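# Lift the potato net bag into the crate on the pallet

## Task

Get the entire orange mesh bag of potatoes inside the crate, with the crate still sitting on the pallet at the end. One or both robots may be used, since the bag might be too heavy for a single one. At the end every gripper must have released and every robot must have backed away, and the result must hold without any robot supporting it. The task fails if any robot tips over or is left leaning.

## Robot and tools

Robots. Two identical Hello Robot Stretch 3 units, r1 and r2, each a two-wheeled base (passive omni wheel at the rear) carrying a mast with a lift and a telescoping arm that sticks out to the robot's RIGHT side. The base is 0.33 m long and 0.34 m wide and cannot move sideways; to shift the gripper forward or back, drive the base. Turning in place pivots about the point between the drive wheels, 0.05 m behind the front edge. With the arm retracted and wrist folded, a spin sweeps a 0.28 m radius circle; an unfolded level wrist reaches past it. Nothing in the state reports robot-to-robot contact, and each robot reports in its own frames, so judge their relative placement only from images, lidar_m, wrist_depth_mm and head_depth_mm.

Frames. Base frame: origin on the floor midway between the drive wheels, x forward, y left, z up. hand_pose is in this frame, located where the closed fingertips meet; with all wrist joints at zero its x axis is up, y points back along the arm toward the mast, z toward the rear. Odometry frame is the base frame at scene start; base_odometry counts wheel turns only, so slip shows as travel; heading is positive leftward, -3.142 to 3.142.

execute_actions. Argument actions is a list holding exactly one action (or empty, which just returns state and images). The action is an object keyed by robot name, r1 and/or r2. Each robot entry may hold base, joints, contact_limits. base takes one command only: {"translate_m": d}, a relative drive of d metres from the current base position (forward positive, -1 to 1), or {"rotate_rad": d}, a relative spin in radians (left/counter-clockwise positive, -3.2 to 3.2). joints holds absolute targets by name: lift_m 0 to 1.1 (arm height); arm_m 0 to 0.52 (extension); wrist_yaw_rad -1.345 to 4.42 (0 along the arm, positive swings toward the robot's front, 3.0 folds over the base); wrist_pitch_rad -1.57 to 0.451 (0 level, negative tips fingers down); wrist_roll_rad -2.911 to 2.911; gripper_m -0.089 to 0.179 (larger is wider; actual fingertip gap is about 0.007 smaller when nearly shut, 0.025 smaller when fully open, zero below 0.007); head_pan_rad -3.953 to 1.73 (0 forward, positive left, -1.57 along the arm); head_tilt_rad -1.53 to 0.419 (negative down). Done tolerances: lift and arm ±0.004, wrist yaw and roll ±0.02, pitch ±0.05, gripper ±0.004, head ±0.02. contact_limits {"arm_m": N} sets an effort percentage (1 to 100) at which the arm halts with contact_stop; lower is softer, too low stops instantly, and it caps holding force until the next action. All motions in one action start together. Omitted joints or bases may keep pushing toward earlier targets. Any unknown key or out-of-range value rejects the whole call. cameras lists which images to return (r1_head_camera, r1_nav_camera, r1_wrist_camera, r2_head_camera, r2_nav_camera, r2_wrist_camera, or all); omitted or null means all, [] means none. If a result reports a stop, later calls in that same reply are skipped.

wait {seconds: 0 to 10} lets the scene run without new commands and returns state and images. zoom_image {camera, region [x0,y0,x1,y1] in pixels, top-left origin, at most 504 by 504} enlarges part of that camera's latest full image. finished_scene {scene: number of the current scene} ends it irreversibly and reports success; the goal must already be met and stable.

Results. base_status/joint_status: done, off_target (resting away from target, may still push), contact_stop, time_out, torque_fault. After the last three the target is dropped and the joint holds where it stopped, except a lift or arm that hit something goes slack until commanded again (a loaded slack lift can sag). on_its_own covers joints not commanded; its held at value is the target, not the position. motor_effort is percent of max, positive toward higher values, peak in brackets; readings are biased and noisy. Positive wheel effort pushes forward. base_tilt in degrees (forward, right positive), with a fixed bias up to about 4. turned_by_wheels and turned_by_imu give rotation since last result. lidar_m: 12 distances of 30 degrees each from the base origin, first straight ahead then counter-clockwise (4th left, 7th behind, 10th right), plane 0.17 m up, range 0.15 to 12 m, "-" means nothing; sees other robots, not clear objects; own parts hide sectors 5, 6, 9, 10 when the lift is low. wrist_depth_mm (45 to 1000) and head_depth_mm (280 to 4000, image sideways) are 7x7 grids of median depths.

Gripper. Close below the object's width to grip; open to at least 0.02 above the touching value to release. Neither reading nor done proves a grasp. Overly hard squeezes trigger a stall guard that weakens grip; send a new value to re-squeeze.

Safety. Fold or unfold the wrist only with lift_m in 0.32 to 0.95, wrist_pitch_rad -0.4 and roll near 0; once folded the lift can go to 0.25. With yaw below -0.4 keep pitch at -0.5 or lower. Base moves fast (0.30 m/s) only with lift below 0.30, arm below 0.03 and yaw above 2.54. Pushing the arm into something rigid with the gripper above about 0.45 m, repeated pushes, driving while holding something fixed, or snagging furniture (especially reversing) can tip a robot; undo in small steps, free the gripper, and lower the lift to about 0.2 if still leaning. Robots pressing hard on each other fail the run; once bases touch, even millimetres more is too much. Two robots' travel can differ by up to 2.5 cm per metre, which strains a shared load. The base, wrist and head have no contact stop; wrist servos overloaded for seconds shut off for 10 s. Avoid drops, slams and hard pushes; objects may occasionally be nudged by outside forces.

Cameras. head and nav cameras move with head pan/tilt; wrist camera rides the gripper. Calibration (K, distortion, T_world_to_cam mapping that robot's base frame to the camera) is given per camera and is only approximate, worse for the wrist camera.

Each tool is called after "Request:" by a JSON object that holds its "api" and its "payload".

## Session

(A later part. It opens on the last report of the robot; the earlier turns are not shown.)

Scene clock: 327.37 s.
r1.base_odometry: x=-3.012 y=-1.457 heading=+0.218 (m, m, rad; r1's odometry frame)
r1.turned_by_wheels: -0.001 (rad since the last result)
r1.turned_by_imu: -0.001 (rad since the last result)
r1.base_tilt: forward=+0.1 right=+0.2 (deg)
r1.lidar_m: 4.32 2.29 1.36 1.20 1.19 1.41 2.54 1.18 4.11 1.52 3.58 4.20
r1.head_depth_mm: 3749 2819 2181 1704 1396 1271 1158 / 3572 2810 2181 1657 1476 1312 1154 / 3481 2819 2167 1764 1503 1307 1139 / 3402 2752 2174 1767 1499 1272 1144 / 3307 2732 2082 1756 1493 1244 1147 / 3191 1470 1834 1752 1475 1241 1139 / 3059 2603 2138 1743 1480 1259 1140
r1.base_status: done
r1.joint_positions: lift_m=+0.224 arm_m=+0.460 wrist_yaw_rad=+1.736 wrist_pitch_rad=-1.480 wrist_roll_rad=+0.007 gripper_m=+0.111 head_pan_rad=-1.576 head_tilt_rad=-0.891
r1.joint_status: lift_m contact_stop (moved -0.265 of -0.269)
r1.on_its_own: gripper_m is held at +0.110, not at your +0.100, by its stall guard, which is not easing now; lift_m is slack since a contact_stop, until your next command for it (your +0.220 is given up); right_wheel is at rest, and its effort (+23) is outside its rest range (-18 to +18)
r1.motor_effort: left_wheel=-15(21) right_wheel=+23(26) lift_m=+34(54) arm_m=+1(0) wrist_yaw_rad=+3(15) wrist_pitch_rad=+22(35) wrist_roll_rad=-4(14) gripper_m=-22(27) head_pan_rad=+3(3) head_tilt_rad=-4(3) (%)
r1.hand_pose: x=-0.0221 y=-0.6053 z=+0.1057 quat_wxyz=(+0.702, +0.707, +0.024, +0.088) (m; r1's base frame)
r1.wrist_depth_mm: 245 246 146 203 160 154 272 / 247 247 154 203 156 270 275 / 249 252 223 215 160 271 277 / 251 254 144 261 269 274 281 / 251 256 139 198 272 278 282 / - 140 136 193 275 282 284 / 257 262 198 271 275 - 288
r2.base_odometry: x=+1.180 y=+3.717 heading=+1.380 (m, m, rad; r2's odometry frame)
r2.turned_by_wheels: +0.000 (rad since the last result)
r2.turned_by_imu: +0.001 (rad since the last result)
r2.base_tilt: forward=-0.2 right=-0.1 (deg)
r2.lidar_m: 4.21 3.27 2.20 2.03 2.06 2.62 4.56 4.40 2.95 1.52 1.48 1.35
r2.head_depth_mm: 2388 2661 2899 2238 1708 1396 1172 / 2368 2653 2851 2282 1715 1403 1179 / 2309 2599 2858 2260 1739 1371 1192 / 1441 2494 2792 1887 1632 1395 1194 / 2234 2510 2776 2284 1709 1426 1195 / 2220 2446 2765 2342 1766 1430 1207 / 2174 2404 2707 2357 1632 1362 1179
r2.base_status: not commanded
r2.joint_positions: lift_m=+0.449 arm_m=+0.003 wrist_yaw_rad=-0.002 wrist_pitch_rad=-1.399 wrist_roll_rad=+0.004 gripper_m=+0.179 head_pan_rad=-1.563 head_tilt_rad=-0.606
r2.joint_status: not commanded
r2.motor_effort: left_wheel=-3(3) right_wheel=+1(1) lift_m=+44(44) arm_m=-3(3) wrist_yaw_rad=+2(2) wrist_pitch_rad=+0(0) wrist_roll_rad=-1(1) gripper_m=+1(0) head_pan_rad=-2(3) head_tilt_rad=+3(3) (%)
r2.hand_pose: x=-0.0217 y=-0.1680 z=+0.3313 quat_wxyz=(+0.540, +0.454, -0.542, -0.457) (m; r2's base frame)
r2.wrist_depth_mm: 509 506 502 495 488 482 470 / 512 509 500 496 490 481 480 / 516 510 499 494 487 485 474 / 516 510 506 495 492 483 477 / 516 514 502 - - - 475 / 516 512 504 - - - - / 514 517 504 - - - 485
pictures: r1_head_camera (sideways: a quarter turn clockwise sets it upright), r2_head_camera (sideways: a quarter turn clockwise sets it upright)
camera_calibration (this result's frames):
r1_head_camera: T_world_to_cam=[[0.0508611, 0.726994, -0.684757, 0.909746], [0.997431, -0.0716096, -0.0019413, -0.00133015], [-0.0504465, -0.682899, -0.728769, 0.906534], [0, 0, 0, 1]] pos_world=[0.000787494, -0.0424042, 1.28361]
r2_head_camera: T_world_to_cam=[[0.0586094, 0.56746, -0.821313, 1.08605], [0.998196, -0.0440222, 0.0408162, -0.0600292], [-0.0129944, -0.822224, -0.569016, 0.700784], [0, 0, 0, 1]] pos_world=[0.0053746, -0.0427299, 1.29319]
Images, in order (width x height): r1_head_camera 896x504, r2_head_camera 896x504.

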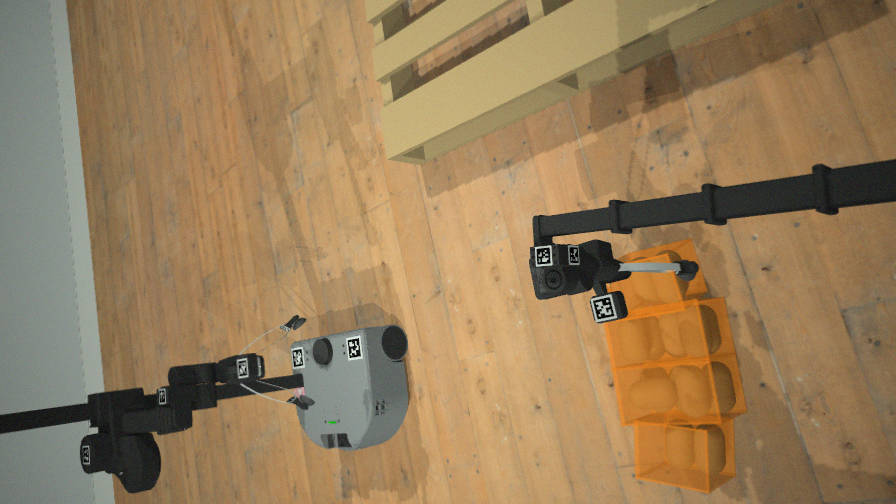

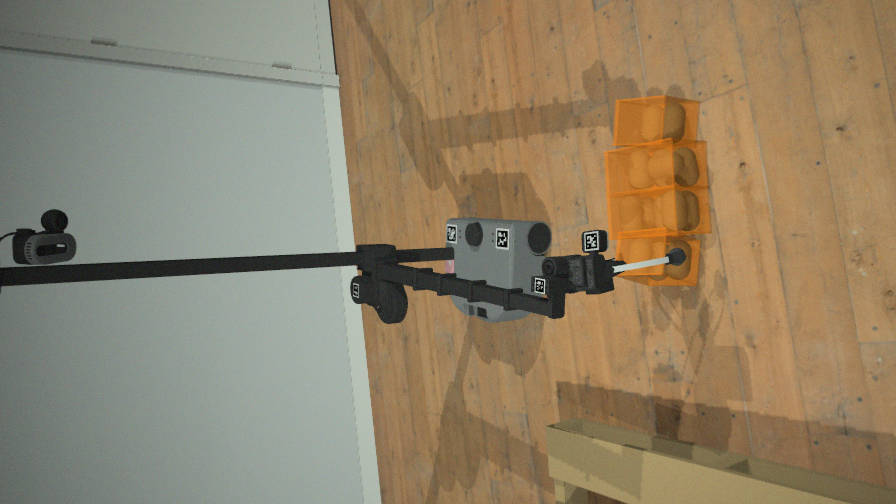

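Request:
{"api": "execute_actions", "payload": {"actions": [{"r1":{"base":{"rotate_rad":0.08},"joints":{"lift_m":0.24}},"r2":{"joints":{"wrist_pitch_rad":-0.4,"gripper_m":0.04}}}], "cameras": []}}

Request:
{"api": "execute_actions", "payload": {"actions": [{"r2":{"joints":{"wrist_yaw_rad":3.0}}}], "cameras": []}}

Request:
{"api": "execute_actions", "payload": {"actions": [{"r2":{"joints":{"lift_m":0.27}}}], "cameras": []}}

Request:
{"api": "execute_actions", "payload": {"actions": [{"r2":{"base":{"translate_m":-0.9}}}], "cameras": []}}

Request:
{"api": "execute_actions", "payload": {"actions": [{"r2":{"base":{"rotate_rad":-1.55},"joints":{"head_pan_rad":0.6,"head_tilt_rad":-0.7}}}], "cameras": ["r2_head_camera","r2_nav_camera"]}}

Scene clock: 350.67 s.
r1.base_odometry: x=-3.012 y=-1.457 heading=+0.298 (m, m, rad; r1's odometry frame)
r1.turned_by_wheels: +0.080 (rad since the last result)
r1.turned_by_imu: +0.078 (rad since the last result)
r1.base_tilt: forward=+0.1 right=+0.2 (deg)
r1.lidar_m: 4.33 2.00 1.31 1.19 1.20 1.49 2.99 1.18 3.94 1.53 3.60 4.45
r1.head_depth_mm: 3554 2831 2172 1660 1419 1287 1156 / 3595 2774 2193 1697 1509 1298 1155 / 3414 2816 2181 1776 1502 1314 1150 / 3338 2770 2167 1765 1489 1262 1153 / 3207 1584 1819 1743 1491 1248 1143 / 3111 2532 2013 1742 1486 1243 1143 / 3183 2746 2120 1744 1484 1257 1137
r1.base_status: done
r1.joint_positions: lift_m=+0.239 arm_m=+0.460 wrist_yaw_rad=+1.735 wrist_pitch_rad=-1.437 wrist_roll_rad=+0.012 gripper_m=+0.111 head_pan_rad=-1.576 head_tilt_rad=-0.891
r1.joint_status: all done
r1.on_its_own: gripper_m is held at +0.110, not at your +0.100, by its stall guard, which is not easing now
r1.motor_effort: left_wheel=-6(27) right_wheel=+8(35) lift_m=+51(51) arm_m=+0(1) wrist_yaw_rad=+5(4) wrist_pitch_rad=+10(29) wrist_roll_rad=-7(7) gripper_m=-23(22) head_pan_rad=+3(2) head_tilt_rad=-3(3) (%)
r1.hand_pose: x=-0.0112 y=-0.6035 z=+0.1209 quat_wxyz=(+0.700, +0.707, +0.007, +0.100) (m; r1's base frame)
r1.wrist_depth_mm: 264 265 160 277 223 290 295 / 264 265 161 220 169 291 294 / 265 269 217 220 167 290 296 / 265 268 155 279 236 290 297 / 266 269 144 208 286 292 298 / - 142 137 195 286 293 299 / 267 270 139 192 287 - 298
r2.base_odometry: x=+1.180 y=+3.717 heading=+1.380 (m, m, rad; r2's odometry frame)
r2.turned_by_wheels: +0.000 (rad since the last result)
r2.turned_by_imu: +0.001 (rad since the last result)
r2.base_tilt: forward=-0.3 right=+0.0 (deg)
r2.lidar_m: 4.21 3.30 2.20 2.04 2.07 2.63 4.57 4.44 2.94 0.87 1.48 1.35
r2.head_depth_mm: 2365 2644 2899 2229 1710 1391 1171 / 2352 2628 2876 2244 1724 1402 1180 / 2315 2614 2860 2285 1735 1377 1196 / 2201 2510 2767 1889 1413 1379 1198 / 2246 2486 2810 2216 1753 1417 1194 / 2206 2444 2733 2319 1749 1433 1192 / 2204 2439 2709 2350 1643 1361 1176
r2.base_status: not commanded
r2.joint_positions: lift_m=+0.449 arm_m=+0.003 wrist_yaw_rad=-0.002 wrist_pitch_rad=-0.420 wrist_roll_rad=+0.004 gripper_m=+0.040 head_pan_rad=-1.563 head_tilt_rad=-0.606
r2.joint_status: all done
r2.motor_effort: left_wheel=-3(3) right_wheel=+1(1) lift_m=+44(44) arm_m=-3(3) wrist_yaw_rad=+1(3) wrist_pitch_rad=+6(6) wrist_roll_rad=-1(1) gripper_m=-1(87) head_pan_rad=-2(2) head_tilt_rad=+3(2) (%)
r2.hand_pose: x=-0.0219 y=-0.3720 z=+0.4614 quat_wxyz=(+0.690, +0.147, -0.693, -0.149) (m; r2's base frame)
r2.wrist_depth_mm: - - - - - - - / - - - - - - - / - - - - - - - / - 976 - 892 863 924 892 / 770 777 871 847 797 759 734 / 614 723 726 695 656 656 630 / 548 635 615 597 577 565 546
pictures: none
No camera images: the call's "cameras" was empty. Leave "cameras" out to get every camera's image.

Scene clock: 353.17 s.
r1.base_odometry: x=-3.012 y=-1.457 heading=+0.298 (m, m, rad; r1's odometry frame)
r1.turned_by_wheels: +0.000 (rad since the last result)
r1.turned_by_imu: +0.000 (rad since the last result)
r1.base_tilt: forward=+0.1 right=+0.3 (deg)
r1.lidar_m: 4.34 2.00 1.31 1.19 1.20 1.49 2.99 1.18 3.92 1.53 3.60 4.46
r1.head_depth_mm: 3542 2810 2194 1655 1410 1293 1155 / 3499 2798 2168 1682 1505 1306 1151 / 3407 2764 2160 1772 1496 1316 1147 / 3292 2747 2141 1768 1494 1266 1144 / 3273 1786 1874 1754 1497 1242 1139 / 3091 2567 2004 1749 1483 1245 1142 / 3161 2718 2121 1743 1488 1264 1135
r1.base_status: not commanded
r1.joint_positions: lift_m=+0.239 arm_m=+0.460 wrist_yaw_rad=+1.735 wrist_pitch_rad=-1.437 wrist_roll_rad=+0.012 gripper_m=+0.111 head_pan_rad=-1.576 head_tilt_rad=-0.891
r1.joint_status: not commanded
r1.on_its_own: gripper_m is held at +0.110, not at your +0.100, by its stall guard, which is not easing now
r1.motor_effort: left_wheel=-6(7) right_wheel=+8(8) lift_m=+52(51) arm_m=+1(1) wrist_yaw_rad=+6(6) wrist_pitch_rad=+10(10) wrist_roll_rad=-6(6) gripper_m=-22(23) head_pan_rad=+3(3) head_tilt_rad=-3(3) (%)
r1.hand_pose: x=-0.0112 y=-0.6035 z=+0.1209 quat_wxyz=(+0.700, +0.707, +0.007, +0.100) (m; r1's base frame)
r1.wrist_depth_mm: 264 267 160 275 223 288 297 / 264 266 161 219 169 290 296 / 266 268 217 219 167 289 298 / 265 270 156 279 237 290 297 / 265 270 144 208 286 292 297 / - 142 137 194 286 294 297 / 267 271 139 191 286 - 298
r2.base_odometry: x=+1.180 y=+3.717 heading=+1.380 (m, m, rad; r2's odometry frame)
r2.turned_by_wheels: +0.000 (rad since the last result)
r2.turned_by_imu: +0.001 (rad since the last result)
r2.base_tilt: forward=-0.3 right=-0.2 (deg)
r2.lidar_m: 4.20 3.29 2.20 2.04 2.07 2.62 4.56 4.43 2.95 0.87 1.48 1.34
r2.head_depth_mm: 2364 2665 2901 2235 1714 1387 1171 / 2370 2605 2875 2255 1731 1401 1181 / 2310 2603 2828 2277 1732 1379 1181 / 2191 2506 2769 1894 1427 1382 1188 / 2246 2495 2790 2229 1756 1419 1194 / 2225 2450 2764 2325 1763 1437 1202 / 2203 2451 2663 2340 1647 1363 1176
r2.base_status: not commanded
r2.joint_positions: lift_m=+0.449 arm_m=+0.003 wrist_yaw_rad=+2.996 wrist_pitch_rad=-0.419 wrist_roll_rad=+0.004 gripper_m=+0.040 head_pan_rad=-1.563 head_tilt_rad=-0.606
r2.joint_status: all done
r2.motor_effort: left_wheel=-3(3) right_wheel=+1(1) lift_m=+44(44) arm_m=-2(2) wrist_yaw_rad=+5(4) wrist_pitch_rad=+6(6) wrist_roll_rad=-1(1) gripper_m=+0(0) head_pan_rad=-3(3) head_tilt_rad=+2(3) (%)
r2.hand_pose: x=+0.0112 y=+0.0741 z=+0.4616 quat_wxyz=(+0.197, +0.702, +0.096, +0.678) (m; r2's base frame)
r2.wrist_depth_mm: - - - - - - - / - - - - - - - / - - - - - - - / - - - - 972 919 893 / 954 902 - 846 813 763 734 / 761 745 710 686 642 651 624 / 656 628 621 600 584 569 554
pictures: none
No camera images: the call's "cameras" was empty. Leave "cameras" out to get every camera's image.

Scene clock: 355.63 s.
r1.base_odometry: x=-3.012 y=-1.457 heading=+0.298 (m, m, rad; r1's odometry frame)
r1.turned_by_wheels: +0.000 (rad since the last result)
r1.turned_by_imu: +0.000 (rad since the last result)
r1.base_tilt: forward=+0.0 right=+0.3 (deg)
r1.lidar_m: 4.34 2.00 1.31 1.19 1.20 1.48 2.99 1.18 3.93 1.53 3.59 4.44
r1.head_depth_mm: 3559 2794 2176 1664 1404 1297 1158 / 3471 2819 2181 1701 1507 1311 1147 / 3456 2797 2172 1779 1498 1311 1148 / 3372 2779 2155 1766 1498 1258 1149 / 3256 2549 1823 1753 1494 1252 1144 / 3222 2443 1996 1752 1484 1241 1142 / 3139 2715 2135 1743 1481 1266 1143
r1.base_status: not commanded
r1.joint_positions: lift_m=+0.239 arm_m=+0.460 wrist_yaw_rad=+1.735 wrist_pitch_rad=-1.437 wrist_roll_rad=+0.012 gripper_m=+0.111 head_pan_rad=-1.576 head_tilt_rad=-0.891
r1.joint_status: not commanded
r1.on_its_own: gripper_m is held at +0.110, not at your +0.100, by its stall guard, which is not easing now
r1.motor_effort: left_wheel=-7(6) right_wheel=+8(8) lift_m=+52(51) arm_m=+0(0) wrist_yaw_rad=+5(5) wrist_pitch_rad=+11(10) wrist_roll_rad=-6(6) gripper_m=-22(22) head_pan_rad=+3(3) head_tilt_rad=-3(3) (%)
r1.hand_pose: x=-0.0112 y=-0.6035 z=+0.1209 quat_wxyz=(+0.700, +0.707, +0.007, +0.100) (m; r1's base frame)
r1.wrist_depth_mm: 263 267 160 277 224 289 295 / 264 267 162 221 169 289 296 / 265 269 216 219 166 289 298 / 266 269 156 279 237 290 295 / 264 269 144 209 287 290 296 / - 141 137 195 286 294 297 / 268 269 138 191 288 - 300
r2.base_odometry: x=+1.180 y=+3.717 heading=+1.380 (m, m, rad; r2's odometry frame)
r2.turned_by_wheels: +0.000 (rad since the last result)
r2.turned_by_imu: +0.000 (rad since the last result)
r2.base_tilt: forward=-0.3 right=+0.0 (deg)
r2.lidar_m: 4.21 3.30 2.19 2.04 2.06 2.63 4.55 4.40 2.95 0.87 1.48 1.35
r2.head_depth_mm: 2394 2662 2853 2235 1727 1396 1173 / 2365 2651 2881 2224 1730 1399 1174 / 2312 2561 2866 2275 1727 1380 1181 / 2195 2522 2768 1892 1420 1389 1190 / 2257 2482 2776 2200 1782 1428 1201 / 2217 2439 2756 2321 1771 1434 1197 / 2180 2444 2710 2344 1650 1365 1175
r2.base_status: not commanded
r2.joint_positions: lift_m=+0.271 arm_m=+0.003 wrist_yaw_rad=+2.997 wrist_pitch_rad=-0.418 wrist_roll_rad=+0.004 gripper_m=+0.040 head_pan_rad=-1.563 head_tilt_rad=-0.606
r2.joint_status: all done
r2.motor_effort: left_wheel=-2(2) right_wheel=+1(1) lift_m=+10(37) arm_m=-2(2) wrist_yaw_rad=+4(3) wrist_pitch_rad=+6(6) wrist_roll_rad=-1(1) gripper_m=-1(0) head_pan_rad=-3(3) head_tilt_rad=+3(2) (%)
r2.hand_pose: x=+0.0111 y=+0.0742 z=+0.2834 quat_wxyz=(+0.197, +0.702, +0.096, +0.678) (m; r2's base frame)
r2.wrist_depth_mm: - - - - - - - / - - - - - - - / - - - 949 885 818 778 / 841 799 747 712 681 652 617 / 651 637 - 592 568 536 511 / 542 521 - - - 454 435 / 456 - - - 404 391 380
pictures: none
No camera images: the call's "cameras" was empty. Leave "cameras" out to get every camera's image.

Scene clock: 360.33 s.
r1.base_odometry: x=-3.012 y=-1.457 heading=+0.298 (m, m, rad; r1's odometry frame)
r1.turned_by_wheels: +0.000 (rad since the last result)
r1.turned_by_imu: +0.000 (rad since the last result)
r1.base_tilt: forward=+0.0 right=+0.2 (deg)
r1.lidar_m: 4.33 2.00 1.31 1.19 1.20 1.48 2.99 1.18 3.93 3.56 1.73 4.41
r1.head_depth_mm: 3586 2839 2178 1655 1412 1287 1154 / 3526 2814 2179 1705 1499 1300 1153 / 3422 2774 2162 1766 1495 1313 1151 / 3300 2762 2160 1768 1503 1261 1145 / 3316 2758 2140 1768 1499 1248 1143 / 3225 2744 2131 1752 1484 1245 1140 / 3171 2705 2120 1755 1485 1263 1142
r1.base_status: not commanded
r1.joint_positions: lift_m=+0.239 arm_m=+0.460 wrist_yaw_rad=+1.735 wrist_pitch_rad=-1.437 wrist_roll_rad=+0.012 gripper_m=+0.111 head_pan_rad=-1.576 head_tilt_rad=-0.891
r1.joint_status: not commanded
r1.on_its_own: gripper_m is held at +0.110, not at your +0.100, by its stall guard, which is not easing now
r1.motor_effort: left_wheel=-6(7) right_wheel=+8(8) lift_m=+51(51) arm_m=+1(0) wrist_yaw_rad=+6(6) wrist_pitch_rad=+10(11) wrist_roll_rad=-6(6) gripper_m=-22(23) head_pan_rad=+3(3) head_tilt_rad=-3(3) (%)
r1.hand_pose: x=-0.0112 y=-0.6035 z=+0.1209 quat_wxyz=(+0.700, +0.707, +0.007, +0.100) (m; r1's base frame)
r1.wrist_depth_mm: 263 267 159 277 224 287 295 / 264 265 161 220 170 289 296 / 265 268 218 219 167 292 297 / 265 269 155 281 237 291 298 / 265 269 144 208 285 292 296 / - 141 137 195 285 294 297 / 268 269 139 191 287 - 299
r2.base_odometry: x=+1.009 y=+2.833 heading=+1.380 (m, m, rad; r2's odometry frame)
r2.turned_by_wheels: +0.000 (rad since the last result)
r2.turned_by_imu: -0.006 (rad since the last result)
r2.base_tilt: forward=-0.1 right=-0.1 (deg)
r2.lidar_m: 5.11 3.15 2.09 1.94 1.97 2.48 3.67 3.71 3.04 2.83 1.26 1.23
r2.head_depth_mm: 2496 2781 3014 2207 1722 1393 1165 / 2421 2711 2943 2262 1738 1406 1181 / 2399 2677 2884 2267 1743 1406 1183 / 2339 2604 2880 2308 1746 1420 1189 / 2349 2579 2870 2308 1756 1428 1194 / 2315 2570 2801 2322 1775 1442 1200 / 2265 2502 2774 2350 1778 1417 1197
r2.base_status: done
r2.joint_positions: lift_m=+0.271 arm_m=+0.003 wrist_yaw_rad=+2.997 wrist_pitch_rad=-0.418 wrist_roll_rad=+0.004 gripper_m=+0.040 head_pan_rad=-1.563 head_tilt_rad=-0.606
r2.joint_status: not commanded
r2.motor_effort: left_wheel=-1(14) right_wheel=+0(4) lift_m=+11(11) arm_m=-2(2) wrist_yaw_rad=+3(3) wrist_pitch_rad=+6(5) wrist_roll_rad=-1(1) gripper_m=+0(0) head_pan_rad=-3(2) head_tilt_rad=+3(3) (%)
r2.hand_pose: x=+0.0110 y=+0.0742 z=+0.2834 quat_wxyz=(+0.197, +0.702, +0.097, +0.678) (m; r2's base frame)
r2.wrist_depth_mm: - - - - - - - / - - - - - - - / - - - 933 870 823 766 / 840 789 748 708 689 649 614 / 653 627 - 588 570 536 518 / 539 527 - - - 459 436 / 461 - - - 406 392 382
pictures: none
No camera images: the call's "cameras" was empty. Leave "cameras" out to get every camera's image.

Scene clock: 362.67 s.
r1.base_odometry: x=-3.012 y=-1.457 heading=+0.298 (m, m, rad; r1's odometry frame)
r1.turned_by_wheels: +0.000 (rad since the last result)
r1.turned_by_imu: +0.000 (rad since the last result)
r1.base_tilt: forward=+0.1 right=+0.3 (deg)
r1.lidar_m: 4.34 2.00 1.31 1.19 1.21 1.48 2.99 1.18 3.92 3.57 1.73 4.43
r1.head_depth_mm: 3553 2796 2193 1667 1415 1281 1157 / 3560 2782 2191 1693 1505 1304 1153 / 3411 2804 2166 1759 1500 1313 1151 / 3340 2746 2172 1775 1505 1258 1146 / 3286 2762 2165 1762 1492 1246 1141 / 3259 2731 2143 1743 1486 1239 1142 / 3182 2734 2134 1750 1477 1263 1138
r1.base_status: not commanded
r1.joint_positions: lift_m=+0.239 arm_m=+0.460 wrist_yaw_rad=+1.735 wrist_pitch_rad=-1.437 wrist_roll_rad=+0.012 gripper_m=+0.111 head_pan_rad=-1.576 head_tilt_rad=-0.891
r1.joint_status: not commanded
r1.on_its_own: gripper_m is held at +0.110, not at your +0.100, by its stall guard, which is not easing now
r1.motor_effort: left_wheel=-6(6) right_wheel=+8(8) lift_m=+51(51) arm_m=+0(1) wrist_yaw_rad=+4(5) wrist_pitch_rad=+10(11) wrist_roll_rad=-6(7) gripper_m=-23(22) head_pan_rad=+3(3) head_tilt_rad=-3(4) (%)
r1.hand_pose: x=-0.0112 y=-0.6035 z=+0.1209 quat_wxyz=(+0.700, +0.707, +0.007, +0.100) (m; r1's base frame)
r1.wrist_depth_mm: 264 265 160 275 224 289 296 / 264 266 162 220 170 291 296 / 264 269 216 220 167 290 296 / 266 269 156 280 237 291 296 / 264 269 144 207 286 293 297 / - 141 137 195 285 291 299 / 266 270 139 191 286 - 299
r2.base_odometry: x=+1.009 y=+2.833 heading=-0.170 (m, m, rad; r2's odometry frame)
r2.turned_by_wheels: -1.550 (rad since the last result)
r2.turned_by_imu: -1.567 (rad since the last result)
r2.base_tilt: forward=-0.3 right=-0.1 (deg)
r2.lidar_m: 2.82 1.23 2.11 5.09 3.04 2.07 1.94 1.97 2.52 3.66 3.75 3.02
r2.head_depth_mm: 2287 2550 2651 1997 1600 1324 1135 / 2395 2701 2691 2016 1605 1334 1137 / 2474 2727 2595 2016 1599 1341 1147 / 2606 2979 2171 1957 1579 1337 1150 / 2738 3168 2758 1901 1629 1343 1149 / 2891 3328 2789 2021 1632 1352 1156 / 3061 3495 2807 1955 1640 1366 1159
r2.base_status: done
r2.joint_positions: lift_m=+0.271 arm_m=+0.003 wrist_yaw_rad=+2.997 wrist_pitch_rad=-0.418 wrist_roll_rad=+0.004 gripper_m=+0.040 head_pan_rad=+0.593 head_tilt_rad=-0.692
r2.joint_status: all done
r2.motor_effort: left_wheel=+1(14) right_wheel=-1(5) lift_m=+11(11) arm_m=-2(2) wrist_yaw_rad=+3(3) wrist_pitch_rad=+6(6) wrist_roll_rad=-1(1) gripper_m=-1(1) head_pan_rad=+2(37) head_tilt_rad=-3(11) (%)
r2.hand_pose: x=+0.0110 y=+0.0742 z=+0.2834 quat_wxyz=(+0.197, +0.702, +0.097, +0.678) (m; r2's base frame)
r2.wrist_depth_mm: - - - - - - - / - - - - - - 916 / - - - 941 872 821 779 / 832 784 742 718 674 646 615 / 660 622 - 593 576 528 513 / 543 523 - - - 451 439 / 458 - - - 405 391 384
pictures: r2_head_camera (sideways: a quarter turn clockwise sets it upright), r2_nav_camera (sideways: a quarter turn counterclockwise sets it upright)
camera_calibration (this result's frames):
r2_head_camera: T_world_to_cam=[[-0.562187, -0.302706, -0.76962, 1.02245], [-0.511758, 0.858366, 0.0362133, -0.0448217], [0.649654, 0.414217, -0.637475, 0.7858], [0, 0, 0, 1]] pos_world=[0.0413713, 0.022483, 1.28945]
r2_nav_camera: T_world_to_cam=[[0.513562, 0.313403, 0.79877, -0.990473], [0.530064, -0.847919, -0.0081125, 0.055423], [0.674749, 0.427565, -0.601582, 0.74174], [0, 0, 0, 1]] pos_world=[-0.021197, 0.0402696, 1.23783]
Images, in order (width x height): r2_head_camera 896x504, r2_nav_camera 672x504.

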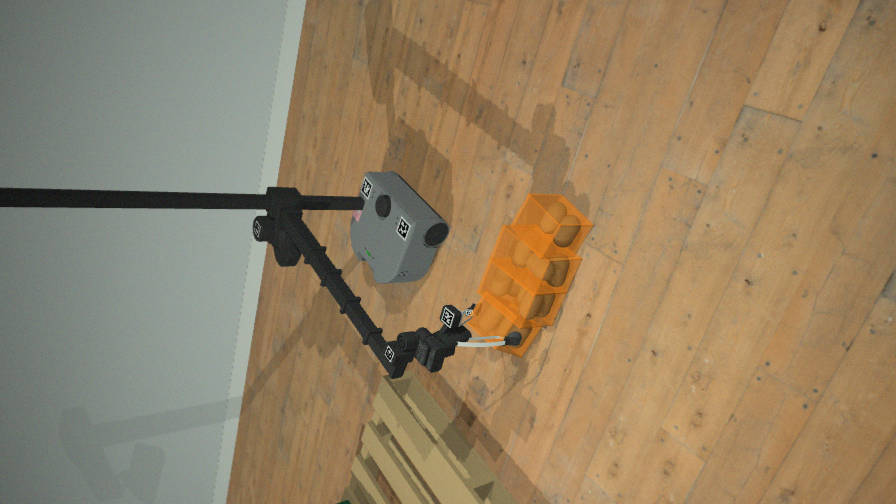

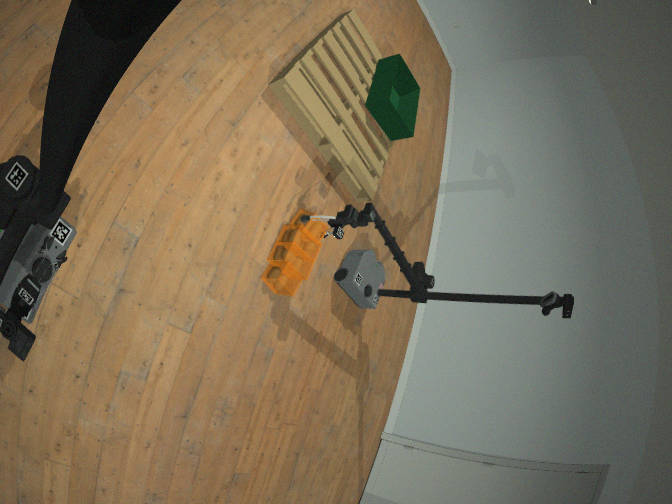

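Request:
{"api": "execute_actions", "payload": {"actions": [{"r2":{"base":{"rotate_rad":-0.07}}}], "cameras": []}}

Request:
{"api": "execute_actions", "payload": {"actions": [{"r2":{"base":{"translate_m":0.8}}}], "cameras": []}}

Request:
{"api": "execute_actions", "payload": {"actions": [{"r2":{"base":{"translate_m":0.72}}}], "cameras": []}}

Request:
{"api": "execute_actions", "payload": {"actions": [{"r2":{"base":{"rotate_rad":-1.58},"joints":{"head_pan_rad":-2.6,"head_tilt_rad":-0.9,"lift_m":0.5}}}], "cameras": ["r2_head_camera","r1_head_camera"]}}

Scene clock: 372.57 s.
r1.base_odometry: x=-3.012 y=-1.457 heading=+0.298 (m, m, rad; r1's odometry frame)
r1.turned_by_wheels: +0.000 (rad since the last result)
r1.turned_by_imu: +0.000 (rad since the last result)
r1.base_tilt: forward=+0.0 right=+0.4 (deg)
r1.lidar_m: 4.31 2.00 1.31 1.19 1.20 1.48 2.99 1.18 3.91 3.58 1.74 4.46
r1.head_depth_mm: 3529 2818 2172 1663 1410 1294 1154 / 3536 2799 2168 1685 1514 1305 1151 / 3415 2794 2169 1770 1504 1310 1148 / 3344 2774 2172 1769 1506 1265 1146 / 3224 2739 2154 1758 1493 1245 1145 / 3173 2757 2134 1752 1487 1240 1145 / 3149 2731 2121 1740 1481 1266 1143
r1.base_status: not commanded
r1.joint_positions: lift_m=+0.239 arm_m=+0.460 wrist_yaw_rad=+1.735 wrist_pitch_rad=-1.437 wrist_roll_rad=+0.012 gripper_m=+0.111 head_pan_rad=-1.576 head_tilt_rad=-0.891
r1.joint_status: not commanded
r1.on_its_own: gripper_m is held at +0.110, not at your +0.100, by its stall guard, which is not easing now
r1.motor_effort: left_wheel=-6(7) right_wheel=+8(8) lift_m=+51(51) arm_m=+1(1) wrist_yaw_rad=+5(6) wrist_pitch_rad=+10(10) wrist_roll_rad=-7(7) gripper_m=-22(23) head_pan_rad=+3(3) head_tilt_rad=-3(2) (%)
r1.hand_pose: x=-0.0112 y=-0.6035 z=+0.1209 quat_wxyz=(+0.700, +0.707, +0.007, +0.100) (m; r1's base frame)
r1.wrist_depth_mm: 266 266 160 275 223 289 296 / 264 267 162 220 169 289 296 / 264 267 217 221 166 291 295 / 267 269 156 278 237 290 296 / 265 269 143 208 285 291 298 / - 141 137 195 286 293 297 / 268 269 139 191 287 - 299
r2.base_odometry: x=+1.009 y=+2.833 heading=-0.240 (m, m, rad; r2's odometry frame)
r2.turned_by_wheels: -0.070 (rad since the last result)
r2.turned_by_imu: -0.070 (rad since the last result)
r2.base_tilt: forward=-0.3 right=+0.0 (deg)
r2.lidar_m: 2.82 1.35 1.23 2.56 3.33 2.13 1.94 1.95 2.38 3.68 3.70 3.15
r2.head_depth_mm: 2269 2512 2659 1986 1590 1323 1132 / 2359 2645 2683 2000 1607 1330 1138 / 2453 2748 2694 2022 1602 1337 1142 / 2495 2800 2086 1969 1595 1348 1150 / 2653 3021 2635 2020 1595 1340 1151 / 2747 3141 2746 1919 1628 1350 1157 / 2905 3287 2806 1993 1642 1362 1160
r2.base_status: done
r2.joint_positions: lift_m=+0.271 arm_m=+0.003 wrist_yaw_rad=+2.997 wrist_pitch_rad=-0.418 wrist_roll_rad=+0.004 gripper_m=+0.040 head_pan_rad=+0.593 head_tilt_rad=-0.692
r2.joint_status: not commanded
r2.motor_effort: left_wheel=+1(12) right_wheel=-1(6) lift_m=+11(11) arm_m=-2(2) wrist_yaw_rad=+4(3) wrist_pitch_rad=+6(6) wrist_roll_rad=-1(1) gripper_m=-1(0) head_pan_rad=+3(2) head_tilt_rad=-3(3) (%)
r2.hand_pose: x=+0.0110 y=+0.0742 z=+0.2834 quat_wxyz=(+0.197, +0.702, +0.097, +0.678) (m; r2's base frame)
r2.wrist_depth_mm: - - - - - - - / - - - - - - 887 / - - - 955 878 827 773 / 843 783 742 718 679 646 623 / 651 623 - 587 566 534 513 / 537 520 - - - 453 438 / 459 - - - 405 392 382
pictures: none
No camera images: the call's "cameras" was empty. Leave "cameras" out to get every camera's image.

Scene clock: 376.97 s.
r1.base_odometry: x=-3.012 y=-1.457 heading=+0.298 (m, m, rad; r1's odometry frame)
r1.turned_by_wheels: +0.000 (rad since the last result)
r1.turned_by_imu: +0.000 (rad since the last result)
r1.base_tilt: forward=+0.2 right=+0.3 (deg)
r1.lidar_m: 4.33 2.00 1.32 1.19 1.20 1.49 2.98 1.18 3.94 3.57 1.08 1.09
r1.head_depth_mm: 3563 2823 2179 1667 1413 1288 1149 / 3518 2781 2196 1684 1507 1301 1158 / 3377 2799 2163 1776 1507 1309 1149 / 3318 2773 2154 1758 1502 1262 1144 / 3224 2778 2141 1763 1493 1245 1144 / 3233 2735 2137 1746 1482 1245 1137 / 3147 2730 2134 1750 1485 1267 1138
r1.base_status: not commanded
r1.joint_positions: lift_m=+0.239 arm_m=+0.460 wrist_yaw_rad=+1.735 wrist_pitch_rad=-1.437 wrist_roll_rad=+0.012 gripper_m=+0.111 head_pan_rad=-1.576 head_tilt_rad=-0.891
r1.joint_status: not commanded
r1.on_its_own: gripper_m is held at +0.110, not at your +0.100, by its stall guard, which is not easing now
r1.motor_effort: left_wheel=-7(6) right_wheel=+8(8) lift_m=+51(51) arm_m=+0(1) wrist_yaw_rad=+5(6) wrist_pitch_rad=+10(10) wrist_roll_rad=-7(6) gripper_m=-23(22) head_pan_rad=+3(3) head_tilt_rad=-3(3) (%)
r1.hand_pose: x=-0.0112 y=-0.6035 z=+0.1209 quat_wxyz=(+0.700, +0.707, +0.007, +0.100) (m; r1's base frame)
r1.wrist_depth_mm: 265 267 160 275 223 290 294 / 264 268 161 219 169 289 296 / 264 269 217 220 167 290 296 / 266 269 156 281 237 292 297 / 264 270 144 208 287 292 297 / - 141 137 195 285 292 297 / 266 269 139 192 287 - 298
r2.base_odometry: x=+1.786 y=+2.643 heading=-0.240 (m, m, rad; r2's odometry frame)
r2.turned_by_wheels: +0.000 (rad since the last result)
r2.turned_by_imu: +0.007 (rad since the last result)
r2.base_tilt: forward=-0.2 right=-0.1 (deg)
r2.lidar_m: 2.02 2.06 1.13 0.91 4.69 2.99 2.73 2.75 3.39 3.54 3.50 2.23
r2.head_depth_mm: 1626 1830 2064 1998 1587 1329 1131 / 1685 1907 2157 1993 1594 1334 1142 / 1762 1988 2249 1998 1614 1343 1143 / 1818 2072 2364 2037 1608 1339 1147 / 1914 2177 2446 2034 1622 1354 1152 / 2004 2279 2535 1628 1535 1351 1153 / 1986 2306 2701 1628 1502 1361 1127
r2.base_status: done
r2.joint_positions: lift_m=+0.271 arm_m=+0.003 wrist_yaw_rad=+2.998 wrist_pitch_rad=-0.418 wrist_roll_rad=+0.004 gripper_m=+0.040 head_pan_rad=+0.593 head_tilt_rad=-0.692
r2.joint_status: not commanded
r2.motor_effort: left_wheel=+1(13) right_wheel=-1(4) lift_m=+11(10) arm_m=-2(2) wrist_yaw_rad=+4(3) wrist_pitch_rad=+6(6) wrist_roll_rad=-1(1) gripper_m=+0(1) head_pan_rad=+2(4) head_tilt_rad=-4(3) (%)
r2.hand_pose: x=+0.0110 y=+0.0742 z=+0.2834 quat_wxyz=(+0.197, +0.702, +0.097, +0.678) (m; r2's base frame)
r2.wrist_depth_mm: - - - - - - - / - - - - - 980 - / - - - 845 863 830 773 / 843 788 737 710 680 653 630 / 658 631 - 585 568 530 511 / 540 524 - - - 450 438 / 457 - - - 407 390 380
pictures: none
No camera images: the call's "cameras" was empty. Leave "cameras" out to get every camera's image.

Scene clock: 381.17 s.
r1.base_odometry: x=-3.012 y=-1.457 heading=+0.298 (m, m, rad; r1's odometry frame)
r1.turned_by_wheels: +0.000 (rad since the last result)
r1.turned_by_imu: +0.000 (rad since the last result)
r1.base_tilt: forward=+0.1 right=+0.2 (deg)
r1.lidar_m: 0.76 2.00 1.31 1.19 1.20 1.49 2.99 1.18 3.92 3.57 3.62 4.45
r1.head_depth_mm: 3576 2809 2185 1664 1420 1289 1154 / 3476 2797 2164 1692 1504 1307 1152 / 3407 2798 2158 1772 1501 1313 1150 / 3300 2759 2148 1767 1495 1265 1148 / 3243 2780 2160 1764 1498 1248 1147 / 3214 2723 2140 1758 1487 1245 1141 / 3137 2729 2150 1745 1489 1266 1138
r1.base_status: not commanded
r1.joint_positions: lift_m=+0.239 arm_m=+0.460 wrist_yaw_rad=+1.735 wrist_pitch_rad=-1.437 wrist_roll_rad=+0.012 gripper_m=+0.111 head_pan_rad=-1.576 head_tilt_rad=-0.891
r1.joint_status: not commanded
r1.on_its_own: gripper_m is held at +0.110, not at your +0.100, by its stall guard, which is not easing now
r1.motor_effort: left_wheel=-7(7) right_wheel=+8(8) lift_m=+50(51) arm_m=+0(1) wrist_yaw_rad=+6(6) wrist_pitch_rad=+10(10) wrist_roll_rad=-6(6) gripper_m=-23(22) head_pan_rad=+2(3) head_tilt_rad=-3(3) (%)
r1.hand_pose: x=-0.0112 y=-0.6035 z=+0.1209 quat_wxyz=(+0.700, +0.707, +0.007, +0.100) (m; r1's base frame)
r1.wrist_depth_mm: 263 265 160 274 223 289 293 / 264 267 162 220 170 290 295 / 265 268 217 220 166 291 296 / 266 269 156 278 236 291 297 / 265 268 144 208 285 290 299 / - 141 137 195 285 293 299 / 266 270 138 191 287 - 300
r2.base_odometry: x=+2.486 y=+2.472 heading=-0.240 (m, m, rad; r2's odometry frame)
r2.turned_by_wheels: +0.000 (rad since the last result)
r2.turned_by_imu: +0.006 (rad since the last result)
r2.base_tilt: forward=-0.2 right=-0.1 (deg)
r2.lidar_m: 1.30 1.34 1.66 0.88 2.07 3.76 3.43 3.48 3.76 3.43 2.28 1.44
r2.head_depth_mm: 1052 1169 1328 1517 1589 1328 1134 / 1096 1227 1393 1613 1600 1340 1140 / 1132 1276 1459 1706 1608 1340 1143 / 1181 1337 1534 1813 1615 1338 1144 / 1227 1399 1634 1870 1621 1353 1152 / 1287 1478 1727 1964 1639 1357 1156 / 1350 1557 1825 2037 1625 1354 1154
r2.base_status: done
r2.joint_positions: lift_m=+0.271 arm_m=+0.003 wrist_yaw_rad=+2.998 wrist_pitch_rad=-0.418 wrist_roll_rad=+0.004 gripper_m=+0.040 head_pan_rad=+0.593 head_tilt_rad=-0.692
r2.joint_status: not commanded
r2.motor_effort: left_wheel=+0(15) right_wheel=+0(5) lift_m=+11(11) arm_m=-2(2) wrist_yaw_rad=+4(2) wrist_pitch_rad=+5(6) wrist_roll_rad=-1(1) gripper_m=+0(0) head_pan_rad=+3(2) head_tilt_rad=-3(4) (%)
r2.hand_pose: x=+0.0110 y=+0.0742 z=+0.2834 quat_wxyz=(+0.197, +0.702, +0.097, +0.678) (m; r2's base frame)
r2.wrist_depth_mm: - - - - - - - / - - 952 936 - - - / - 891 930 921 876 831 776 / 748 783 739 709 679 646 616 / 649 620 - 597 567 534 514 / 537 524 - - - 456 437 / 456 - - - 405 389 382
pictures: none
No camera images: the call's "cameras" was empty. Leave "cameras" out to get every camera's image.

Scene clock: 384.50 s.
r1.base_odometry: x=-3.012 y=-1.457 heading=+0.298 (m, m, rad; r1's odometry frame)
r1.turned_by_wheels: +0.000 (rad since the last result)
r1.turned_by_imu: +0.000 (rad since the last result)
r1.base_tilt: forward=+0.1 right=+0.3 (deg)
r1.lidar_m: 0.84 2.00 1.31 1.20 1.20 1.48 2.99 1.18 3.90 3.56 3.61 4.44
r1.head_depth_mm: 3571 2813 2203 1668 1408 1296 1153 / 3486 2787 2179 1692 1512 1307 1149 / 3425 2796 2173 1761 1502 1313 1156 / 3331 2791 2150 1774 1491 1257 1146 / 3287 2751 2156 1758 1491 1250 1139 / 3227 2743 2146 1756 1483 1240 1142 / 3198 2731 2114 1735 1486 1259 1136
r1.base_status: not commanded
r1.joint_positions: lift_m=+0.239 arm_m=+0.460 wrist_yaw_rad=+1.735 wrist_pitch_rad=-1.437 wrist_roll_rad=+0.012 gripper_m=+0.111 head_pan_rad=-1.576 head_tilt_rad=-0.891
r1.joint_status: not commanded
r1.on_its_own: gripper_m is held at +0.110, not at your +0.100, by its stall guard, which is not easing now
r1.motor_effort: left_wheel=-6(7) right_wheel=+8(8) lift_m=+51(51) arm_m=+1(1) wrist_yaw_rad=+6(5) wrist_pitch_rad=+10(11) wrist_roll_rad=-7(6) gripper_m=-22(22) head_pan_rad=+3(3) head_tilt_rad=-2(3) (%)
r1.hand_pose: x=-0.0112 y=-0.6035 z=+0.1209 quat_wxyz=(+0.700, +0.707, +0.007, +0.100) (m; r1's base frame)
r1.wrist_depth_mm: 263 265 160 276 224 290 295 / 264 265 161 220 169 289 295 / 265 269 218 219 167 290 297 / 265 269 156 279 236 291 296 / 265 271 144 208 286 294 299 / - 141 137 195 287 295 298 / 267 270 139 192 288 - 298
r2.base_odometry: x=+2.486 y=+2.472 heading=-1.820 (m, m, rad; r2's odometry frame)
r2.turned_by_wheels: -1.580 (rad since the last result)
r2.turned_by_imu: -1.604 (rad since the last result)
r2.base_tilt: forward=-0.2 right=-0.1 (deg)
r2.lidar_m: 3.44 2.30 1.45 1.30 1.34 1.64 0.87 1.07 3.81 3.46 3.47 3.80
r2.head_depth_mm: 3324 2304 1987 1428 1352 1251 - / 3375 2108 1838 1576 1398 1249 - / 3413 2285 1876 1643 1412 1230 - / 3467 2352 1902 1575 1416 1226 - / 3444 2466 1962 1617 1420 1252 - / 3528 2557 2017 1664 1418 1237 1116 / 3501 2538 2030 1667 1432 1239 1096
r2.base_status: done
r2.joint_positions: lift_m=+0.499 arm_m=+0.003 wrist_yaw_rad=+2.998 wrist_pitch_rad=-0.418 wrist_roll_rad=+0.004 gripper_m=+0.040 head_pan_rad=-2.593 head_tilt_rad=-0.889
r2.joint_status: all done
r2.motor_effort: left_wheel=+1(13) right_wheel=-1(5) lift_m=+44(46) arm_m=-2(2) wrist_yaw_rad=+3(3) wrist_pitch_rad=+5(6) wrist_roll_rad=-1(1) gripper_m=+0(1) head_pan_rad=-2(35) head_tilt_rad=-4(19) (%)
r2.hand_pose: x=+0.0110 y=+0.0742 z=+0.5118 quat_wxyz=(+0.197, +0.702, +0.096, +0.678) (m; r2's base frame)
r2.wrist_depth_mm: - - - - - - - / - - - - - - - / - - - - - - - / - - - - - - 968 / - 962 - 916 898 826 798 / 838 815 792 742 702 699 673 / 706 680 681 651 631 614 593
pictures: r1_head_camera (sideways: a quarter turn clockwise sets it upright), r2_head_camera (sideways: a quarter turn clockwise sets it upright)
camera_calibration (this result's frames):
r1_head_camera: T_world_to_cam=[[0.0508611, 0.726995, -0.684757, 0.909746], [0.997431, -0.0716095, -0.00194131, -0.00133014], [-0.0504464, -0.682899, -0.728769, 0.906535], [0, 0, 0, 1]] pos_world=[0.000787499, -0.0424042, 1.28361]
r2_head_camera: T_world_to_cam=[[0.693359, 0.349605, -0.630103, 0.832974], [0.467887, -0.883443, 0.0246901, -0.0357877], [-0.548029, -0.311936, -0.776119, 0.973423], [0, 0, 0, 1]] pos_world=[-0.0273413, -0.0191824, 1.28124]
Images, in order (width x height): r1_head_camera 896x504, r2_head_camera 896x504.

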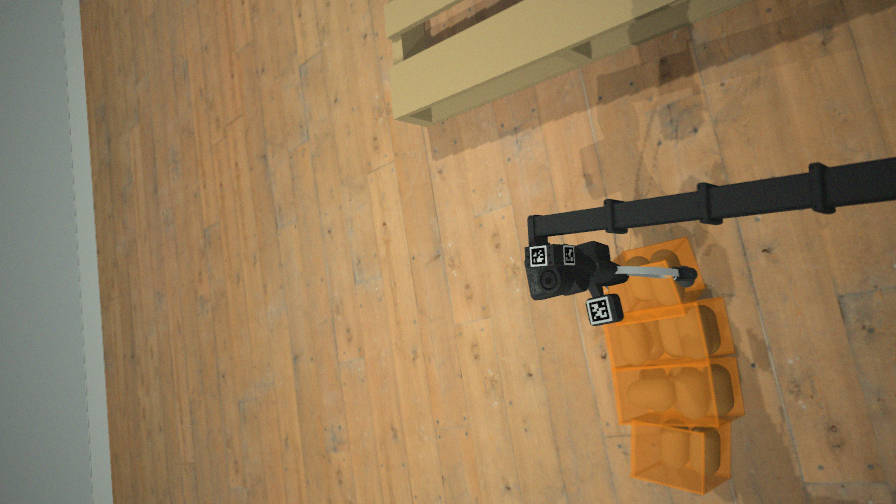

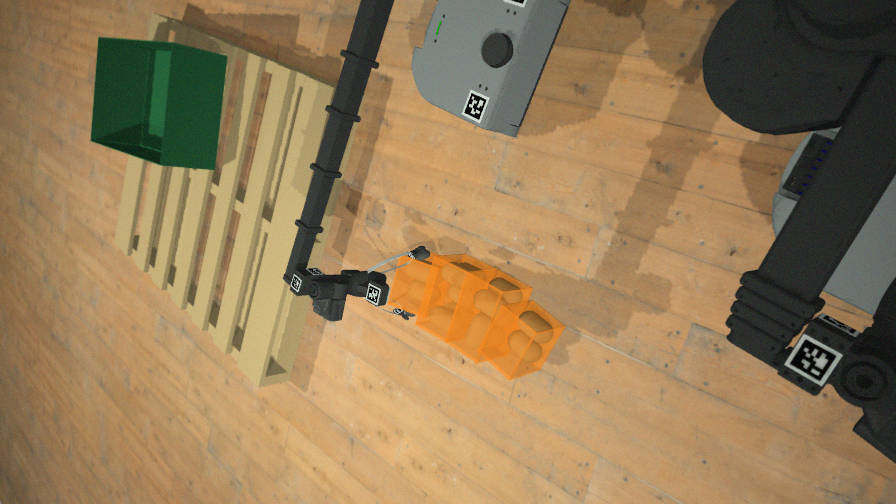

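Request:
{"api": "execute_actions", "payload": {"actions": [{"r2":{"joints":{"wrist_yaw_rad":0,"gripper_m":0.179}}}], "cameras": []}}

Request:
{"api": "execute_actions", "payload": {"actions": [{"r2":{"joints":{"wrist_pitch_rad":-1.0,"arm_m":0.4}}}], "cameras": []}}

Request:
{"api": "execute_actions", "payload": {"actions": [{"r2":{"joints":{"wrist_yaw_rad":-1.34,"head_pan_rad":-2.0}}}], "cameras": ["r2_head_camera","r2_wrist_camera"]}}

Scene clock: 394.57 s.
r1.base_odometry: x=-3.012 y=-1.457 heading=+0.298 (m, m, rad; r1's odometry frame)
r1.turned_by_wheels: +0.000 (rad since the last result)
r1.turned_by_imu: +0.001 (rad since the last result)
r1.base_tilt: forward=+0.2 right=+0.5 (deg)
r1.lidar_m: 0.84 2.00 1.31 1.20 1.21 1.48 2.99 1.18 3.93 3.58 3.61 4.46
r1.head_depth_mm: 3553 2808 2206 1652 1411 1287 1159 / 3519 2807 2172 1704 1500 1306 1151 / 3368 2809 2177 1769 1501 1307 1153 / 3302 2758 2154 1767 1494 1267 1148 / 3301 2768 2156 1758 1496 1246 1142 / 3254 2738 2137 1750 1486 1242 1139 / 3151 2700 2117 1752 1485 1265 1141
r1.base_status: not commanded
r1.joint_positions: lift_m=+0.239 arm_m=+0.460 wrist_yaw_rad=+1.735 wrist_pitch_rad=-1.437 wrist_roll_rad=+0.012 gripper_m=+0.111 head_pan_rad=-1.576 head_tilt_rad=-0.891
r1.joint_status: not commanded
r1.on_its_own: gripper_m is held at +0.110, not at your +0.100, by its stall guard, which is not easing now
r1.motor_effort: left_wheel=-6(6) right_wheel=+8(8) lift_m=+51(51) arm_m=+1(1) wrist_yaw_rad=+5(5) wrist_pitch_rad=+10(10) wrist_roll_rad=-6(6) gripper_m=-22(23) head_pan_rad=+3(3) head_tilt_rad=-3(3) (%)
r1.hand_pose: x=-0.0112 y=-0.6035 z=+0.1209 quat_wxyz=(+0.700, +0.707, +0.007, +0.100) (m; r1's base frame)
r1.wrist_depth_mm: 262 266 160 275 222 289 295 / 264 265 161 220 170 289 296 / 264 268 217 220 167 290 296 / 265 268 155 278 237 291 297 / 265 270 144 208 286 290 298 / - 141 137 195 287 294 300 / 268 269 138 192 286 - 298
r2.base_odometry: x=+2.486 y=+2.472 heading=-1.820 (m, m, rad; r2's odometry frame)
r2.turned_by_wheels: +0.000 (rad since the last result)
r2.turned_by_imu: +0.001 (rad since the last result)
r2.base_tilt: forward=-0.3 right=+0.0 (deg)
r2.lidar_m: 3.44 2.30 1.45 1.30 1.34 1.64 0.88 1.07 3.80 3.43 3.44 3.77
r2.head_depth_mm: 3348 2293 1974 1439 1351 1253 - / 3372 2097 1860 1580 1403 1238 - / 3446 2264 1872 1656 1409 1224 - / 3478 2360 1873 1590 1410 1233 - / 3440 2428 1945 1622 1411 1252 - / 3444 2539 2008 1653 1411 1232 - / 3580 2568 2023 1665 1425 1241 1081
r2.base_status: not commanded
r2.joint_positions: lift_m=+0.499 arm_m=+0.003 wrist_yaw_rad=+0.004 wrist_pitch_rad=-0.418 wrist_roll_rad=+0.004 gripper_m=+0.179 head_pan_rad=-2.593 head_tilt_rad=-0.889
r2.joint_status: all done
r2.motor_effort: left_wheel=+2(1) right_wheel=-1(1) lift_m=+44(44) arm_m=-2(2) wrist_yaw_rad=-3(7) wrist_pitch_rad=+5(5) wrist_roll_rad=-1(1) gripper_m=+0(85) head_pan_rad=-3(2) head_tilt_rad=-4(4) (%)
r2.hand_pose: x=-0.0207 y=-0.3722 z=+0.5118 quat_wxyz=(+0.691, +0.148, -0.693, -0.146) (m; r2's base frame)
r2.wrist_depth_mm: - - - - - - - / - - - - - - - / - - - - - - - / - - - - - - 958 / - - 924 899 864 824 818 / 826 842 775 753 729 699 - / 719 671 676 651 627 619 585
pictures: none
No camera images: the call's "cameras" was empty. Leave "cameras" out to get every camera's image.

Scene clock: 398.70 s.
r1.base_odometry: x=-3.012 y=-1.457 heading=+0.298 (m, m, rad; r1's odometry frame)
r1.turned_by_wheels: +0.000 (rad since the last result)
r1.turned_by_imu: +0.000 (rad since the last result)
r1.base_tilt: forward=+0.2 right=+0.4 (deg)
r1.lidar_m: 0.84 2.00 1.31 1.19 1.20 1.48 2.99 1.18 3.91 3.57 3.60 4.45
r1.head_depth_mm: 3546 2832 2178 1652 1408 1299 1160 / 3507 2804 2186 1685 1503 1305 1150 / 3377 2794 2176 1773 1497 1314 1153 / 3340 2760 2140 1767 1503 1263 1147 / 3286 2744 2150 1764 1492 1245 1140 / 3236 2748 2133 1761 1483 1237 1142 / 3165 2716 2124 1750 1487 1263 1132
r1.base_status: not commanded
r1.joint_positions: lift_m=+0.239 arm_m=+0.460 wrist_yaw_rad=+1.735 wrist_pitch_rad=-1.437 wrist_roll_rad=+0.012 gripper_m=+0.111 head_pan_rad=-1.576 head_tilt_rad=-0.891
r1.joint_status: not commanded
r1.on_its_own: gripper_m is held at +0.110, not at your +0.100, by its stall guard, which is not easing now
r1.motor_effort: left_wheel=-6(6) right_wheel=+8(8) lift_m=+51(51) arm_m=+0(1) wrist_yaw_rad=+5(4) wrist_pitch_rad=+10(10) wrist_roll_rad=-7(6) gripper_m=-22(23) head_pan_rad=+3(3) head_tilt_rad=-3(4) (%)
r1.hand_pose: x=-0.0112 y=-0.6035 z=+0.1209 quat_wxyz=(+0.700, +0.707, +0.007, +0.100) (m; r1's base frame)
r1.wrist_depth_mm: 264 267 159 275 223 288 296 / 261 267 161 220 169 289 296 / 265 269 217 219 167 292 295 / 265 270 155 279 236 291 298 / 264 270 144 209 286 289 297 / - 141 137 195 285 293 296 / 266 270 139 191 285 - 298
r2.base_odometry: x=+2.486 y=+2.472 heading=-1.820 (m, m, rad; r2's odometry frame)
r2.turned_by_wheels: +0.000 (rad since the last result)
r2.turned_by_imu: +0.001 (rad since the last result)
r2.base_tilt: forward=-0.2 right=-0.1 (deg)
r2.lidar_m: 3.44 2.31 1.45 1.30 1.34 1.64 0.87 1.07 3.79 3.43 3.47 3.80
r2.head_depth_mm: 3337 2308 1978 1427 1347 1254 - / 3380 2095 1853 1555 1406 1248 - / 3354 2274 1861 1650 1412 1224 - / 3448 2339 1887 1581 1413 1230 - / 3412 2442 1962 1615 1422 1257 1072 / 3502 2579 2023 1665 1420 1279 1095 / 3510 2554 2023 1676 1427 1206 1096
r2.base_status: not commanded
r2.joint_positions: lift_m=+0.499 arm_m=+0.400 wrist_yaw_rad=+0.002 wrist_pitch_rad=-1.005 wrist_roll_rad=+0.004 gripper_m=+0.179 head_pan_rad=-2.593 head_tilt_rad=-0.889
r2.joint_status: all done
r2.motor_effort: left_wheel=+1(1) right_wheel=-1(1) lift_m=+44(44) arm_m=+4(4) wrist_yaw_rad=-2(4) wrist_pitch_rad=+2(4) wrist_roll_rad=-1(1) gripper_m=-1(1) head_pan_rad=-2(2) head_tilt_rad=-5(4) (%)
r2.hand_pose: x=-0.0214 y=-0.6617 z=+0.4087 quat_wxyz=(+0.619, +0.341, -0.620, -0.341) (m; r2's base frame)
r2.wrist_depth_mm: 851 810 788 765 748 727 708 / 767 751 724 717 685 671 652 / 710 697 677 660 639 632 612 / 660 647 635 620 605 591 578 / 618 611 588 576 565 555 545 / 580 581 558 542 539 531 - / 552 526 527 517 508 495 482
pictures: none
No camera images: the call's "cameras" was empty. Leave "cameras" out to get every camera's image.

Scene clock: 400.37 s.
r1.base_odometry: x=-3.012 y=-1.457 heading=+0.298 (m, m, rad; r1's odometry frame)
r1.turned_by_wheels: +0.000 (rad since the last result)
r1.turned_by_imu: +0.000 (rad since the last result)
r1.base_tilt: forward=+0.4 right=+0.4 (deg)
r1.lidar_m: 0.84 2.00 1.31 1.19 1.20 1.49 2.98 1.18 3.92 3.58 3.61 4.45
r1.head_depth_mm: 3511 2807 2211 1663 1415 1294 1157 / 3501 2775 2166 1697 1513 1300 1151 / 3393 2758 2162 1774 1508 1315 1150 / 3364 2769 2158 1766 1490 1262 1146 / 3313 2778 2145 1772 1491 1244 1142 / 3235 2728 2123 1747 1486 1244 1140 / 3160 2714 2147 1762 1485 1266 1140
r1.base_status: not commanded
r1.joint_positions: lift_m=+0.239 arm_m=+0.460 wrist_yaw_rad=+1.735 wrist_pitch_rad=-1.437 wrist_roll_rad=+0.012 gripper_m=+0.111 head_pan_rad=-1.576 head_tilt_rad=-0.891
r1.joint_status: not commanded
r1.on_its_own: gripper_m is held at +0.110, not at your +0.100, by its stall guard, which is not easing now
r1.motor_effort: left_wheel=-6(7) right_wheel=+8(8) lift_m=+51(51) arm_m=+1(1) wrist_yaw_rad=+6(5) wrist_pitch_rad=+10(10) wrist_roll_rad=-7(6) gripper_m=-23(23) head_pan_rad=+3(3) head_tilt_rad=-3(3) (%)
r1.hand_pose: x=-0.0112 y=-0.6035 z=+0.1209 quat_wxyz=(+0.700, +0.707, +0.007, +0.100) (m; r1's base frame)
r1.wrist_depth_mm: 263 267 160 274 223 289 295 / 265 269 162 220 169 290 295 / 265 269 217 220 167 291 297 / 265 268 155 281 237 289 297 / 266 270 144 208 287 291 298 / - 141 137 195 285 293 299 / 267 269 138 190 288 - 299
r2.base_odometry: x=+2.486 y=+2.472 heading=-1.820 (m, m, rad; r2's odometry frame)
r2.turned_by_wheels: +0.000 (rad since the last result)
r2.turned_by_imu: +0.000 (rad since the last result)
r2.base_tilt: forward=-0.3 right=-0.2 (deg)
r2.lidar_m: 3.43 2.30 1.45 1.30 1.34 1.64 0.88 1.07 3.79 3.42 3.48 3.79
r2.head_depth_mm: 3373 2518 1936 1527 1401 1220 1082 / 3388 2488 1991 1649 1397 1224 1121 / 3396 2496 1980 1654 1404 1247 - / 3405 2523 2000 1654 1438 1192 1125 / 3345 2541 2007 1698 1382 1233 1090 / 3140 2552 2010 1759 1394 1238 1092 / 3067 2592 2040 1667 1415 1241 1100
r2.base_status: not commanded
r2.joint_positions: lift_m=+0.499 arm_m=+0.400 wrist_yaw_rad=-1.336 wrist_pitch_rad=-1.005 wrist_roll_rad=+0.004 gripper_m=+0.179 head_pan_rad=-2.007 head_tilt_rad=-0.889
r2.joint_status: all done
r2.motor_effort: left_wheel=+1(1) right_wheel=-1(1) lift_m=+44(44) arm_m=+4(4) wrist_yaw_rad=-4(4) wrist_pitch_rad=+2(1) wrist_roll_rad=-1(1) gripper_m=+0(0) head_pan_rad=+3(29) head_tilt_rad=-5(5) (%)
r2.hand_pose: x=-0.1352 y=-0.5717 z=+0.4087 quat_wxyz=(+0.274, -0.117, -0.698, -0.651) (m; r2's base frame)
r2.wrist_depth_mm: 841 812 793 758 724 729 721 / 759 762 721 700 691 673 656 / 704 695 683 667 644 631 616 / 664 650 633 619 603 583 575 / 620 605 592 573 573 561 548 / 581 578 554 542 539 528 - / 553 532 528 515 509 497 489
pictures: r2_head_camera (sideways: a quarter turn clockwise sets it upright), r2_wrist_camera
camera_calibration (this result's frames):
r2_head_camera: T_world_to_cam=[[0.38431, 0.674741, -0.630103, 0.834859], [0.878415, -0.47726, 0.0246901, -0.038292], [-0.284063, -0.562981, -0.776119, 0.971813], [0, 0, 0, 1]] pos_world=[-0.0111521, -0.0344768, 1.28124]
r2_wrist_camera: T_world_to_cam=[[-0.158299, 0.985413, -0.0624797, 0.579102], [0.922633, 0.125081, -0.364833, 0.375391], [-0.351696, -0.115398, -0.928974, 0.43277], [0, 0, 0, 1]] pos_world=[-0.102473, -0.567668, 0.575169]
Images, in order (width x height): r2_head_camera 896x504, r2_wrist_camera 644x364.

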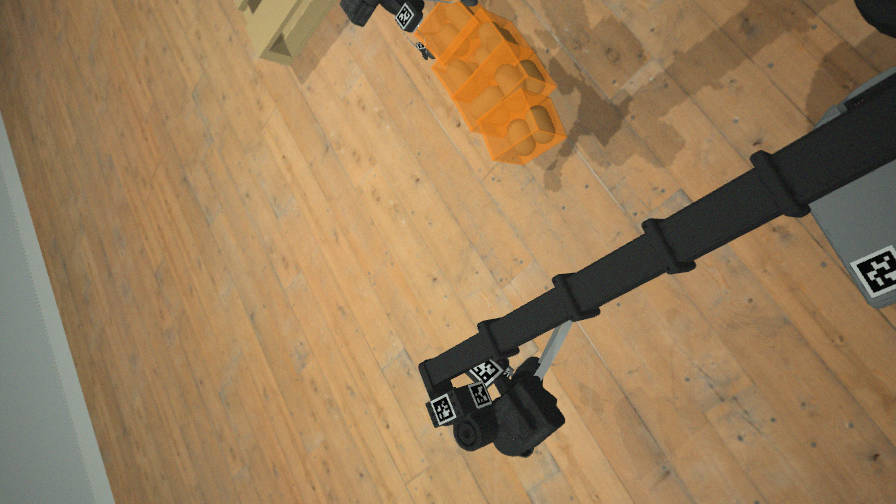

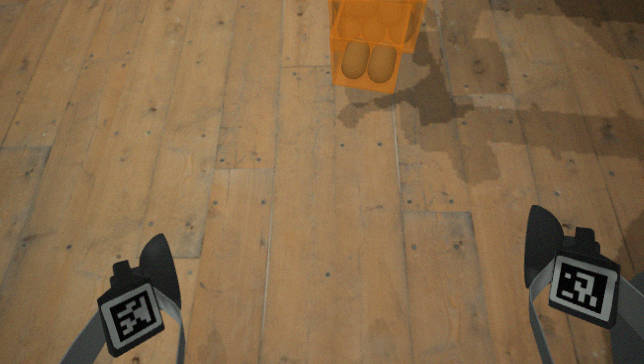

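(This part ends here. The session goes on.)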